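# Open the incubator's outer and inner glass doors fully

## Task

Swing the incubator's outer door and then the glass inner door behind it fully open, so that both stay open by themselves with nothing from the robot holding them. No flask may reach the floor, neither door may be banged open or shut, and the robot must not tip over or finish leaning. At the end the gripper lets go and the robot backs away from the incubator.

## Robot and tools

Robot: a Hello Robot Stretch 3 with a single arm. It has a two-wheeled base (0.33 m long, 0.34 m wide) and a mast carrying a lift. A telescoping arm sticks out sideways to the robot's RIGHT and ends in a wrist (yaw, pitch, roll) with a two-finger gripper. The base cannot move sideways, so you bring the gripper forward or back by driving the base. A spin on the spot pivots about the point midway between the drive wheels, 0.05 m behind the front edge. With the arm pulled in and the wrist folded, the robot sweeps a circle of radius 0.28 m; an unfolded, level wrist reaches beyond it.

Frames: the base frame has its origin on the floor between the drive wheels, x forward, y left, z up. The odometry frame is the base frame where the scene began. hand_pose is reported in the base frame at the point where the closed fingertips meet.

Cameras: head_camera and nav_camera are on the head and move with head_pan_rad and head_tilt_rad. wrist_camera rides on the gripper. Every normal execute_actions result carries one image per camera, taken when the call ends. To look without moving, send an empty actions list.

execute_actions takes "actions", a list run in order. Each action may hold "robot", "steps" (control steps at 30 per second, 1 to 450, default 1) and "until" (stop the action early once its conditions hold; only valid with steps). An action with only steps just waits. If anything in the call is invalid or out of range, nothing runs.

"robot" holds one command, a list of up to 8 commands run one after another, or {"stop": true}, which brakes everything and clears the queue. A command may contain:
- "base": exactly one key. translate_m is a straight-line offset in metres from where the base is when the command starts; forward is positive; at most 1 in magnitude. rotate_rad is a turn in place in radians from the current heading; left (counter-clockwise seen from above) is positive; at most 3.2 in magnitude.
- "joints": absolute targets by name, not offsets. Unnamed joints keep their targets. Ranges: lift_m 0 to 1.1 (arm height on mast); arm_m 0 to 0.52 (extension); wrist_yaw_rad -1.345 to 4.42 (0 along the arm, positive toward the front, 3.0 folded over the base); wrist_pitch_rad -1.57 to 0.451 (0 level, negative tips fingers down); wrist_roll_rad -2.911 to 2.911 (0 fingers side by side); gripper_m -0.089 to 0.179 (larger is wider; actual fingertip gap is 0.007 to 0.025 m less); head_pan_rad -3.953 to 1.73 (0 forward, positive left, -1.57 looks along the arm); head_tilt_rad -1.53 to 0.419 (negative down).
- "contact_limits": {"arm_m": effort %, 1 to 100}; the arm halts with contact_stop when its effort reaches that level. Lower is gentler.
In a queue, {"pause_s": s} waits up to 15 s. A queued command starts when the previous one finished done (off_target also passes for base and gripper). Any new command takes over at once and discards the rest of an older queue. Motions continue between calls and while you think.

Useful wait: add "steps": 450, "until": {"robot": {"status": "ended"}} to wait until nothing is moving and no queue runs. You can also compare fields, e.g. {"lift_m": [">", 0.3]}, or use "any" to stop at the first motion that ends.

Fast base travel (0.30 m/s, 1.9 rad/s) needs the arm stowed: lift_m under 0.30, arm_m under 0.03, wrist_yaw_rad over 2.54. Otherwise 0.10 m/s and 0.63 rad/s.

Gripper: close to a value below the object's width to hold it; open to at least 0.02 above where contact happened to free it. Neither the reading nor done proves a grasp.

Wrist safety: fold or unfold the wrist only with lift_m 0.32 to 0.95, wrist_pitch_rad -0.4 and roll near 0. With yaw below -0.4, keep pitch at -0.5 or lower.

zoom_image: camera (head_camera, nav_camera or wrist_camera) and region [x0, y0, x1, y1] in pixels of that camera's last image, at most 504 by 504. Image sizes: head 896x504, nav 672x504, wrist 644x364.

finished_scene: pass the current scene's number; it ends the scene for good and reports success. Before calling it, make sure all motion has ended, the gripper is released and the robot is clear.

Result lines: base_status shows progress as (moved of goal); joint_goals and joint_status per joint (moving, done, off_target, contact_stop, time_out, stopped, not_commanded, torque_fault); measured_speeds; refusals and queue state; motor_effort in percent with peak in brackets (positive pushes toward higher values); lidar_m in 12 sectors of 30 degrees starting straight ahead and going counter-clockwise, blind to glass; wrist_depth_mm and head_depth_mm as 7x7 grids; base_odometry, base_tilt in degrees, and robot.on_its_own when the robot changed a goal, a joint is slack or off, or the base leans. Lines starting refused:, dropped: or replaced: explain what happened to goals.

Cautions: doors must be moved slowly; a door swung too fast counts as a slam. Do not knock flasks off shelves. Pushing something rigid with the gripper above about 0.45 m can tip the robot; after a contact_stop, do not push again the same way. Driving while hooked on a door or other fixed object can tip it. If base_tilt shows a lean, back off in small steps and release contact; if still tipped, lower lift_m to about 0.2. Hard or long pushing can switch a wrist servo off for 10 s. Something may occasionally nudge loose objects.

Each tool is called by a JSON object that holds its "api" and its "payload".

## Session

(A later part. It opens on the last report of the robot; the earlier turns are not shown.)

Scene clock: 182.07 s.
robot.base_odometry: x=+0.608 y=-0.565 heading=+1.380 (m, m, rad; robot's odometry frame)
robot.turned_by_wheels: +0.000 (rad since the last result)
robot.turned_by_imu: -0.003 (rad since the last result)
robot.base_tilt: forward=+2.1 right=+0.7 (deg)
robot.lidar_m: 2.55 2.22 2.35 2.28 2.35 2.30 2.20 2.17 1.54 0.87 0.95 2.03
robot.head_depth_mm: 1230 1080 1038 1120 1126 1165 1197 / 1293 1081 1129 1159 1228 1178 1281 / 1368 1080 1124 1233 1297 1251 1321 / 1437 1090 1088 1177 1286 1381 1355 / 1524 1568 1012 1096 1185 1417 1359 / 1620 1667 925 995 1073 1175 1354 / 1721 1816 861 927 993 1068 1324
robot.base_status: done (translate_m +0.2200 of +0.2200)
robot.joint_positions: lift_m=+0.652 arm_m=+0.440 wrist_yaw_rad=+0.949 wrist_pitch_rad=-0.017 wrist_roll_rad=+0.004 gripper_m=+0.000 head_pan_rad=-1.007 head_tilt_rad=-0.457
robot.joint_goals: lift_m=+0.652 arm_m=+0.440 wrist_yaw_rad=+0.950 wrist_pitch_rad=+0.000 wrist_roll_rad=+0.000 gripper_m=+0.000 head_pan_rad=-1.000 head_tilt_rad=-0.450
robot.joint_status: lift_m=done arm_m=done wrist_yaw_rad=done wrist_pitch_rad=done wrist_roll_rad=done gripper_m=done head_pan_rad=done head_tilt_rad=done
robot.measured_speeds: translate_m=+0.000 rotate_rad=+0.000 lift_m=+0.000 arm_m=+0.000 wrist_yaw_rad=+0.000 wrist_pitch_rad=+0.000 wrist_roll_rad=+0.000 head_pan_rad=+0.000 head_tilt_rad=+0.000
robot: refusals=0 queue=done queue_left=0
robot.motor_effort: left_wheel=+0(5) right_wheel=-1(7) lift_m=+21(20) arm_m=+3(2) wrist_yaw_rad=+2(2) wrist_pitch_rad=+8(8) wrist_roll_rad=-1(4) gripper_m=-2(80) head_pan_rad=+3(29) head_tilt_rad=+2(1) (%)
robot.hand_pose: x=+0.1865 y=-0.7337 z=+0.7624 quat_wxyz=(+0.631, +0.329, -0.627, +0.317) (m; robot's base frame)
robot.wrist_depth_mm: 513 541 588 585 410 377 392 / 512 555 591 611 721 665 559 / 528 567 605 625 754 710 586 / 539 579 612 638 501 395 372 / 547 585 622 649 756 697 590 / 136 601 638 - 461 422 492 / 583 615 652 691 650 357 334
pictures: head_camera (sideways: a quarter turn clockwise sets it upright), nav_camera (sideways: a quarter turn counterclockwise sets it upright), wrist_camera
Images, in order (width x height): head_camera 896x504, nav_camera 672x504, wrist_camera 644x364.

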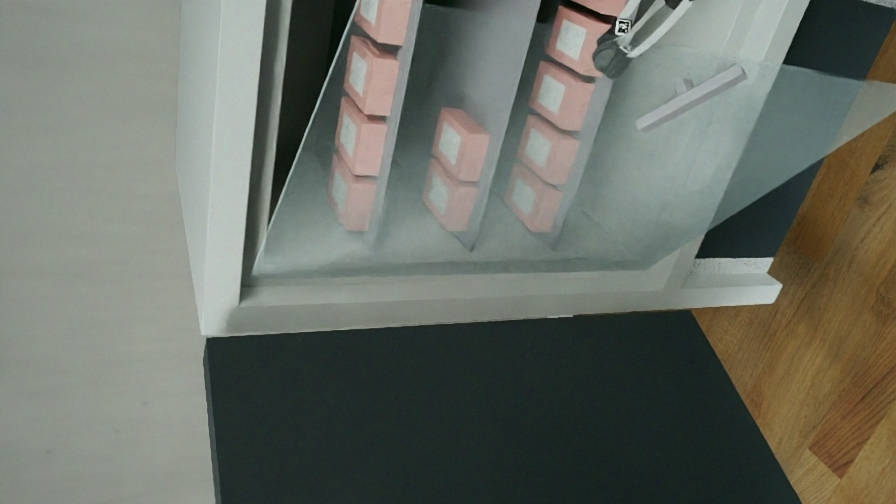

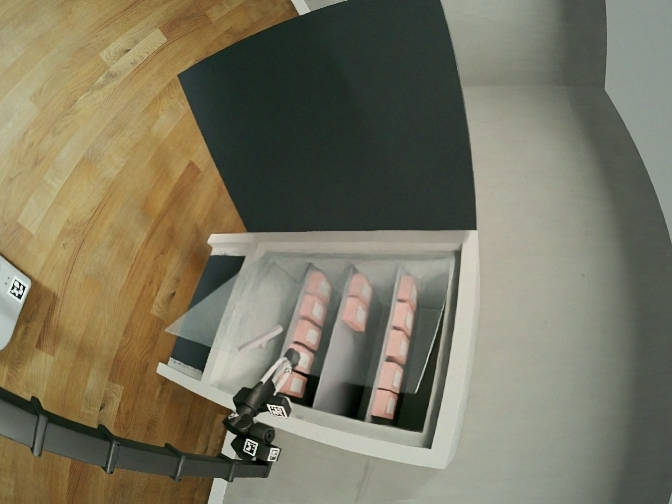

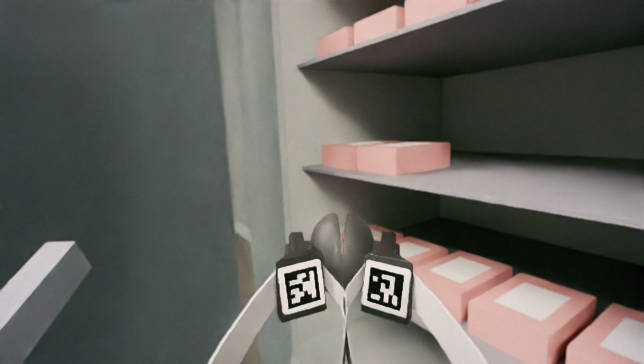

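Inside the gap. Same sweep as before.

{"api": "execute_actions", "payload": {"actions": [{"robot": [{"joints": {"wrist_yaw_rad":1.5}},{"base":{"translate_m":0.12},"joints":{"arm_m":0.38}},{"base":{"translate_m":0.15},"joints":{"arm_m":0.32}},{"base":{"translate_m":0.15},"joints":{"arm_m":0.27}}], "steps": 450, "until": {"robot": {"queue":["!=","running"]}}},{"steps":30}]}}

Scene clock: 193.40 s.
robot.base_odometry: x=+0.688 y=-0.153 heading=+1.380 (m, m, rad; robot's odometry frame)
robot.turned_by_wheels: +0.000 (rad since the last result)
robot.turned_by_imu: -0.002 (rad since the last result)
robot.base_tilt: forward=+2.1 right=+0.8 (deg)
robot.lidar_m: 2.14 1.83 2.38 2.28 2.36 2.74 2.62 2.15 0.95 0.88 0.88 2.01
robot.head_depth_mm: 1222 1261 786 885 983 1105 - / 1287 1343 695 772 865 993 1223 / 1351 1437 627 690 767 854 1253 / 1420 1513 574 623 685 750 859 / 1515 1627 533 571 619 682 740 / 1591 1734 492 525 567 617 675 / 1708 1864 465 486 521 563 613
robot.base_status: done (translate_m +0.1500 of +0.1500)
robot.joint_positions: lift_m=+0.652 arm_m=+0.270 wrist_yaw_rad=+1.502 wrist_pitch_rad=-0.018 wrist_roll_rad=+0.003 gripper_m=+0.000 head_pan_rad=-1.007 head_tilt_rad=-0.457
robot.joint_goals: lift_m=+0.652 arm_m=+0.270 wrist_yaw_rad=+1.500 wrist_pitch_rad=+0.000 wrist_roll_rad=+0.000 gripper_m=+0.000 head_pan_rad=-1.000 head_tilt_rad=-0.450
robot.joint_status: lift_m=done arm_m=done wrist_yaw_rad=done wrist_pitch_rad=done wrist_roll_rad=done gripper_m=done head_pan_rad=done head_tilt_rad=done
robot.measured_speeds: translate_m=+0.000 rotate_rad=+0.000 lift_m=+0.000 arm_m=+0.000 wrist_yaw_rad=+0.000 wrist_pitch_rad=+0.000 wrist_roll_rad=+0.000 head_pan_rad=+0.000 head_tilt_rad=+0.000
robot: refusals=0 queue=done queue_left=0
robot.motor_effort: left_wheel=+0(6) right_wheel=-1(24) lift_m=+20(20) arm_m=-1(3) wrist_yaw_rad=-2(51) wrist_pitch_rad=+9(9) wrist_roll_rad=-2(1) gripper_m=-2(6) head_pan_rad=+3(3) head_tilt_rad=+2(2) (%)
robot.hand_pose: x=+0.2338 y=-0.4329 z=+0.7621 quat_wxyz=(+0.521, +0.488, -0.513, +0.477) (m; robot's base frame)
robot.wrist_depth_mm: - 327 295 273 250 233 217 / - 336 306 278 260 240 221 / - 349 317 286 265 245 227 / - 363 328 294 272 250 232 / - 377 332 212 277 256 239 / - 387 342 - 279 264 245 / - 405 365 325 298 269 251
pictures: head_camera (sideways: a quarter turn clockwise sets it upright), nav_camera (sideways: a quarter turn counterclockwise sets it upright), wrist_camera
Images, in order (width x height): head_camera 896x504, nav_camera 672x504, wrist_camera 644x364.

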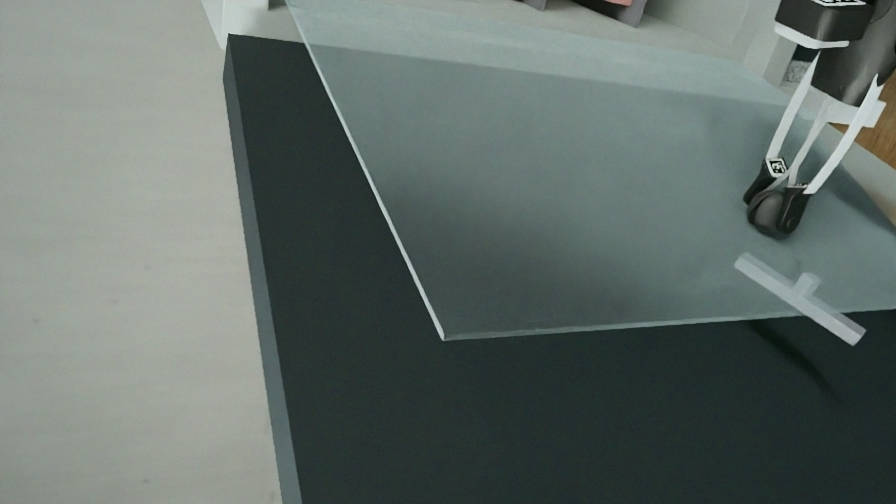

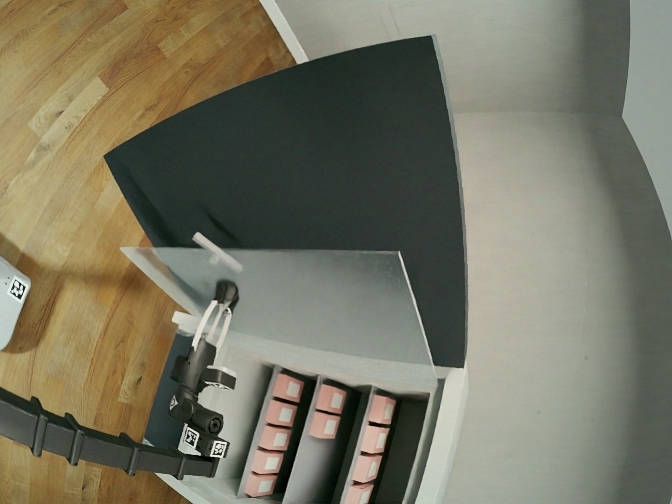

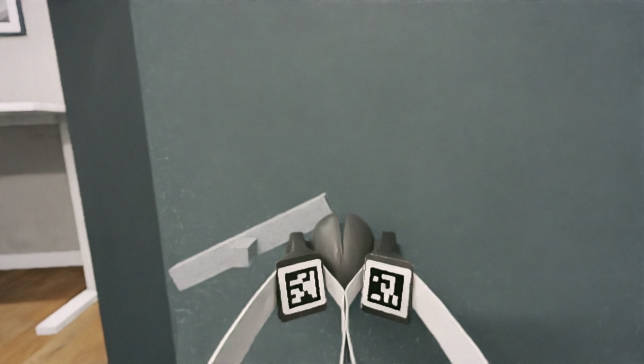

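{"api": "execute_actions", "payload": {"actions": [{"robot": {"base":{"translate_m":0.06}}, "steps": 100, "until": {"robot": {"status":"ended"}}},{"steps":20}]}}

{"api": "execute_actions", "payload": {"actions": [{"robot": {"base":{"translate_m":0.05}}, "steps": 100, "until": {"robot": {"status":"ended"}}},{"steps":20}]}}

Scene clock: 195.90 s.
robot.base_odometry: x=+0.699 y=-0.094 heading=+1.379 (m, m, rad; robot's odometry frame)
robot.turned_by_wheels: -0.001 (rad since the last result)
robot.turned_by_imu: -0.074 (rad since the last result)
robot.base_tilt: forward=+2.1 right=+0.7 (deg)
robot.lidar_m: 2.09 1.78 2.45 2.27 2.33 2.86 2.66 2.33 0.98 0.90 0.87 1.88
robot.head_depth_mm: 1193 1246 806 888 1023 1131 1086 / 1249 1309 690 770 872 1008 1182 / 1300 1385 613 676 750 849 990 / 1363 1470 551 599 660 727 817 / 1424 1541 506 541 588 645 687 / 1501 1643 470 493 531 576 629 / 1585 1742 436 450 482 521 563
robot.base_status: done (translate_m +0.0599 of +0.0600)
robot.joint_positions: lift_m=+0.652 arm_m=+0.270 wrist_yaw_rad=+1.556 wrist_pitch_rad=-0.021 wrist_roll_rad=+0.003 gripper_m=+0.000 head_pan_rad=-1.007 head_tilt_rad=-0.457
robot.joint_goals: lift_m=+0.652 arm_m=+0.270 wrist_yaw_rad=+1.554 wrist_pitch_rad=+0.000 wrist_roll_rad=+0.000 gripper_m=+0.000 head_pan_rad=-1.000 head_tilt_rad=-0.450
robot.joint_status: lift_m=done arm_m=done wrist_yaw_rad=done wrist_pitch_rad=done wrist_roll_rad=done gripper_m=done head_pan_rad=done head_tilt_rad=done
robot.measured_speeds: translate_m=+0.000 rotate_rad=+0.000 lift_m=+0.000 arm_m=+0.000 wrist_yaw_rad=+0.000 wrist_pitch_rad=+0.000 wrist_roll_rad=+0.000 head_pan_rad=+0.000 head_tilt_rad=+0.000
robot: refusals=0 queue=done queue_left=0
robot.on_its_own: wrist_yaw_rad is held at +1.554, not at your +1.500, by its stall guard, which is not easing now
robot.motor_effort: left_wheel=-8(15) right_wheel=+41(57) lift_m=+21(21) arm_m=+0(1) wrist_yaw_rad=-2(35) wrist_pitch_rad=+9(11) wrist_roll_rad=-1(2) gripper_m=-3(5) head_pan_rad=+3(3) head_tilt_rad=+3(2) (%)
robot.hand_pose: x=+0.2343 y=-0.4189 z=+0.7613 quat_wxyz=(+0.508, +0.502, -0.499, +0.490) (m; robot's base frame)
robot.wrist_depth_mm: 335 299 277 255 236 220 206 / 342 308 282 260 242 225 212 / 354 322 292 270 249 231 217 / - 334 303 276 258 236 221 / - 346 301 210 261 244 226 / - 360 324 - 265 248 233 / - 371 333 304 283 256 240
pictures: head_camera (sideways: a quarter turn clockwise sets it upright), nav_camera (sideways: a quarter turn counterclockwise sets it upright), wrist_camera
Images, in order (width x height): head_camera 896x504, nav_camera 672x504, wrist_camera 644x364.

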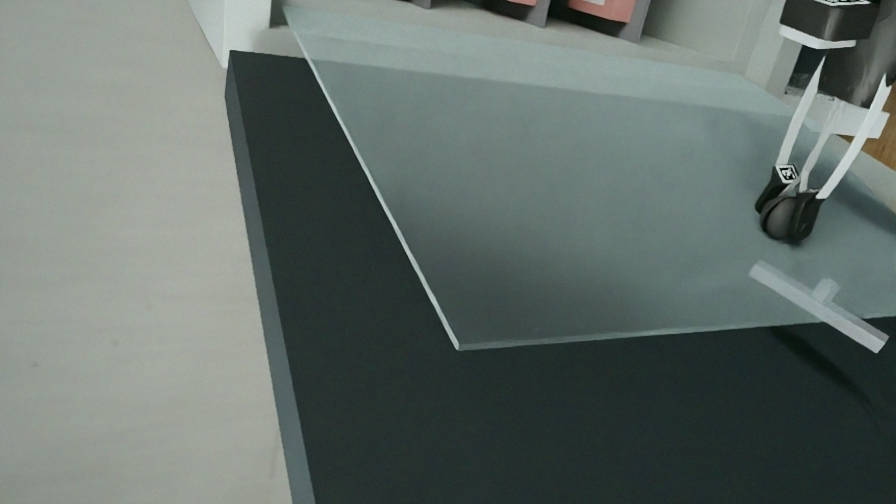

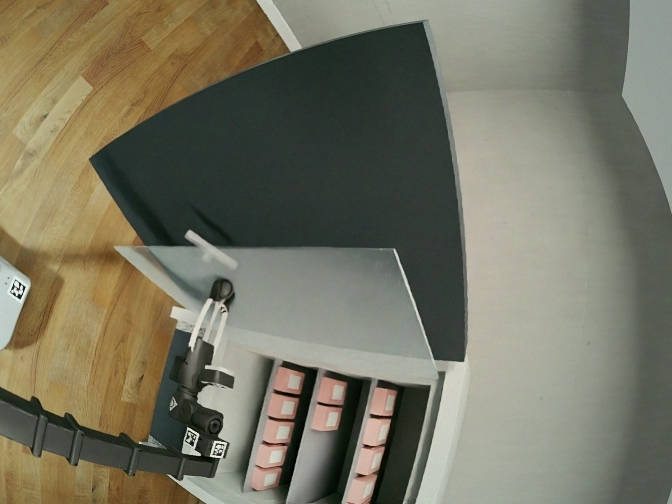

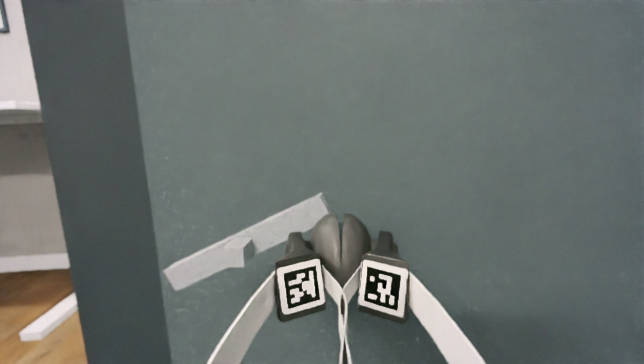

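Scene clock: 198.00 s.
robot.base_odometry: x=+0.709 y=-0.045 heading=+1.379 (m, m, rad; robot's odometry frame)
robot.turned_by_wheels: +0.000 (rad since the last result)
robot.turned_by_imu: -0.088 (rad since the last result)
robot.base_tilt: forward=+2.0 right=+0.7 (deg)
robot.lidar_m: 2.05 1.76 2.48 2.28 2.31 2.78 2.70 2.64 0.99 0.90 0.86 1.75
robot.head_depth_mm: 1177 1087 844 995 1062 1165 1076 / 1223 1277 735 832 954 1081 1184 / 1252 1327 634 696 778 878 1035 / 1304 1388 556 604 663 736 812 / 1356 1460 501 535 581 634 668 / 1408 1518 461 479 515 559 608 / 1460 1591 426 433 462 496 534
robot.base_status: done (translate_m +0.0499 of +0.0500)
robot.joint_positions: lift_m=+0.652 arm_m=+0.270 wrist_yaw_rad=+1.628 wrist_pitch_rad=-0.022 wrist_roll_rad=+0.003 gripper_m=+0.000 head_pan_rad=-1.007 head_tilt_rad=-0.457
robot.joint_goals: lift_m=+0.652 arm_m=+0.270 wrist_yaw_rad=+1.621 wrist_pitch_rad=+0.000 wrist_roll_rad=+0.000 gripper_m=+0.000 head_pan_rad=-1.000 head_tilt_rad=-0.450
robot.joint_status: lift_m=done arm_m=done wrist_yaw_rad=done wrist_pitch_rad=done wrist_roll_rad=done gripper_m=done head_pan_rad=done head_tilt_rad=done
robot.measured_speeds: translate_m=+0.000 rotate_rad=+0.000 lift_m=+0.000 arm_m=+0.000 wrist_yaw_rad=+0.000 wrist_pitch_rad=+0.000 wrist_roll_rad=+0.000 head_pan_rad=+0.000 head_tilt_rad=+0.000
robot: refusals=0 queue=done queue_left=0
robot.on_its_own: wrist_yaw_rad is held at +1.621, not at your +1.500, by its stall guard, which is not easing now; right_wheel is at rest, and its effort (+40) is outside its rest range (-18 to +18)
robot.motor_effort: left_wheel=-7(8) right_wheel=+40(49) lift_m=+20(20) arm_m=+1(0) wrist_yaw_rad=-6(47) wrist_pitch_rad=+10(11) wrist_roll_rad=-1(2) gripper_m=-4(7) head_pan_rad=+3(3) head_tilt_rad=+2(1) (%)
robot.hand_pose: x=+0.2339 y=-0.4004 z=+0.7611 quat_wxyz=(+0.491, +0.520, -0.480, +0.508) (m; robot's base frame)
robot.wrist_depth_mm: 327 297 272 254 235 221 209 / 337 304 283 262 244 227 213 / 348 316 291 268 249 232 219 / 361 330 300 276 256 237 224 / - 340 300 209 262 245 230 / - 350 317 - 266 253 235 / - 370 334 305 282 258 241
pictures: head_camera (sideways: a quarter turn clockwise sets it upright), nav_camera (sideways: a quarter turn counterclockwise sets it upright), wrist_camera
Images, in order (width x height): head_camera 896x504, nav_camera 672x504, wrist_camera 644x364.

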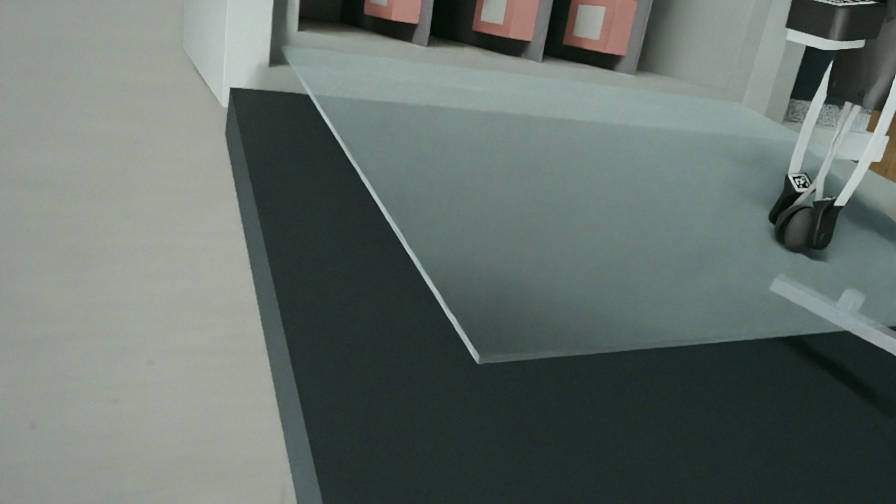

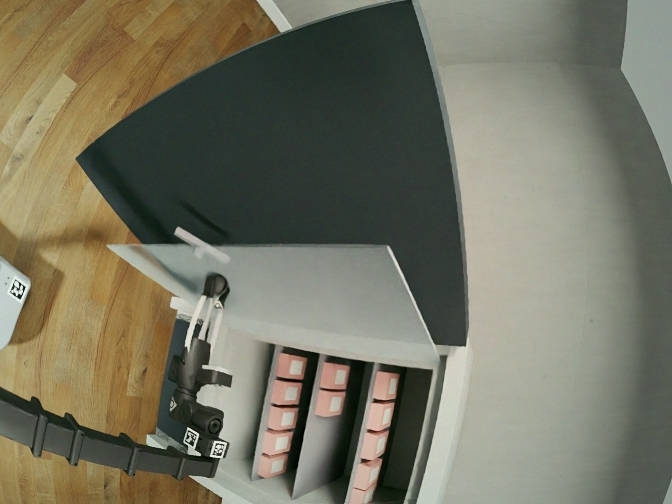

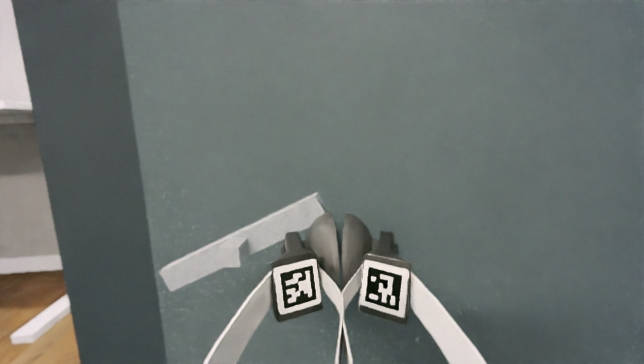

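At the stop. Retreat.

{"api": "execute_actions", "payload": {"actions": [{"robot": [{"base":{"translate_m":-0.2}},{"base":{"translate_m":-0.15},"joints":{"arm_m":0.0,"head_pan_rad":-1.2}}], "steps": 300, "until": {"robot": {"queue":["!=","running"]}}}]}}

Scene clock: 204.63 s.
robot.base_odometry: x=+0.643 y=-0.389 heading=+1.380 (m, m, rad; robot's odometry frame)
robot.turned_by_wheels: +0.001 (rad since the last result)
robot.turned_by_imu: +0.001 (rad since the last result)
robot.base_tilt: forward=+2.1 right=+0.7 (deg)
robot.lidar_m: 2.39 2.05 2.47 2.23 2.24 2.63 2.36 2.37 1.70 0.93 0.97 1.84
robot.head_depth_mm: 1227 1072 915 990 1038 1137 1262 / 1255 1083 1254 1188 1235 1202 1286 / 1274 1083 1261 1194 1228 1219 1322 / 1305 1094 1133 1251 1290 1247 1345 / 1314 1104 1134 1236 1296 1283 1361 / 1346 1112 1014 1094 1171 1260 1356 / 1383 1437 926 963 1020 1080 1327
robot.base_status: done (translate_m -0.1500 of -0.1500)
robot.joint_positions: lift_m=+0.652 arm_m=+0.002 wrist_yaw_rad=+1.622 wrist_pitch_rad=-0.021 wrist_roll_rad=+0.003 gripper_m=+0.000 head_pan_rad=-1.193 head_tilt_rad=-0.457
robot.joint_goals: lift_m=+0.652 arm_m=+0.000 wrist_yaw_rad=+1.621 wrist_pitch_rad=+0.000 wrist_roll_rad=+0.000 gripper_m=+0.000 head_pan_rad=-1.200 head_tilt_rad=-0.450
robot.joint_status: lift_m=done arm_m=done wrist_yaw_rad=done wrist_pitch_rad=done wrist_roll_rad=done gripper_m=done head_pan_rad=done head_tilt_rad=done
robot.measured_speeds: translate_m=+0.000 rotate_rad=+0.000 lift_m=+0.000 arm_m=+0.000 wrist_yaw_rad=+0.000 wrist_pitch_rad=+0.000 wrist_roll_rad=+0.000 head_pan_rad=+0.000 head_tilt_rad=+0.000
robot: refusals=0 queue=done queue_left=0
robot.on_its_own: wrist_yaw_rad is held at +1.621, not at your +1.500, by its stall guard, which is not easing now
robot.motor_effort: left_wheel=+1(11) right_wheel=-2(38) lift_m=+20(20) arm_m=-2(2) wrist_yaw_rad=-1(7) wrist_pitch_rad=+11(11) wrist_roll_rad=-2(2) gripper_m=-2(4) head_pan_rad=-2(16) head_tilt_rad=+2(2) (%)
robot.hand_pose: x=+0.2340 y=-0.1338 z=+0.7611 quat_wxyz=(+0.492, +0.519, -0.482, +0.507) (m; robot's base frame)
robot.wrist_depth_mm: - - - 630 588 550 509 / - - - 648 602 563 526 / - - - - 615 580 542 / - - - - 647 595 557 / - - - - 659 604 576 / - - - - 655 632 582 / - - - - 700 635 606
pictures: head_camera (sideways: a quarter turn clockwise sets it upright), nav_camera (sideways: a quarter turn counterclockwise sets it upright), wrist_camera
Images, in order (width x height): head_camera 896x504, nav_camera 672x504, wrist_camera 644x364.

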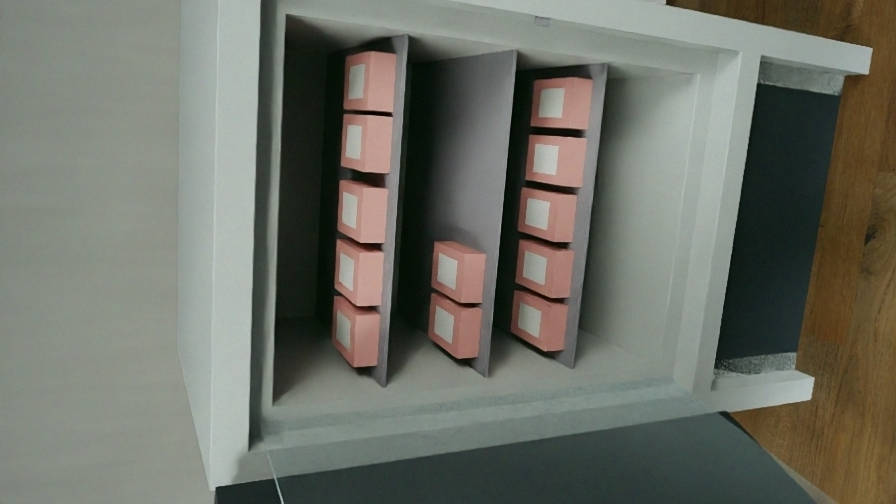

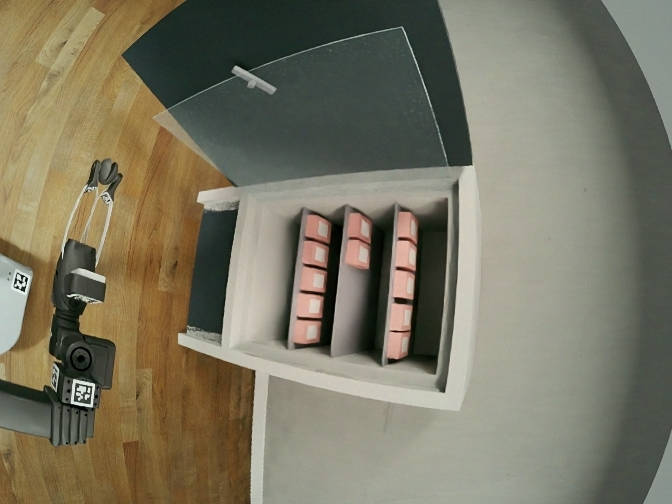

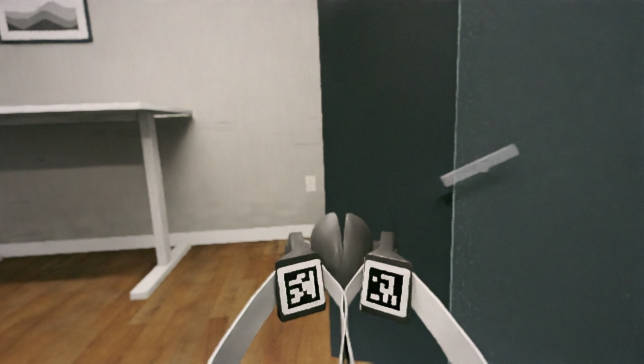

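{"api": "finished_scene", "payload": {"scene": 1}}

The scene is finished: the task was done.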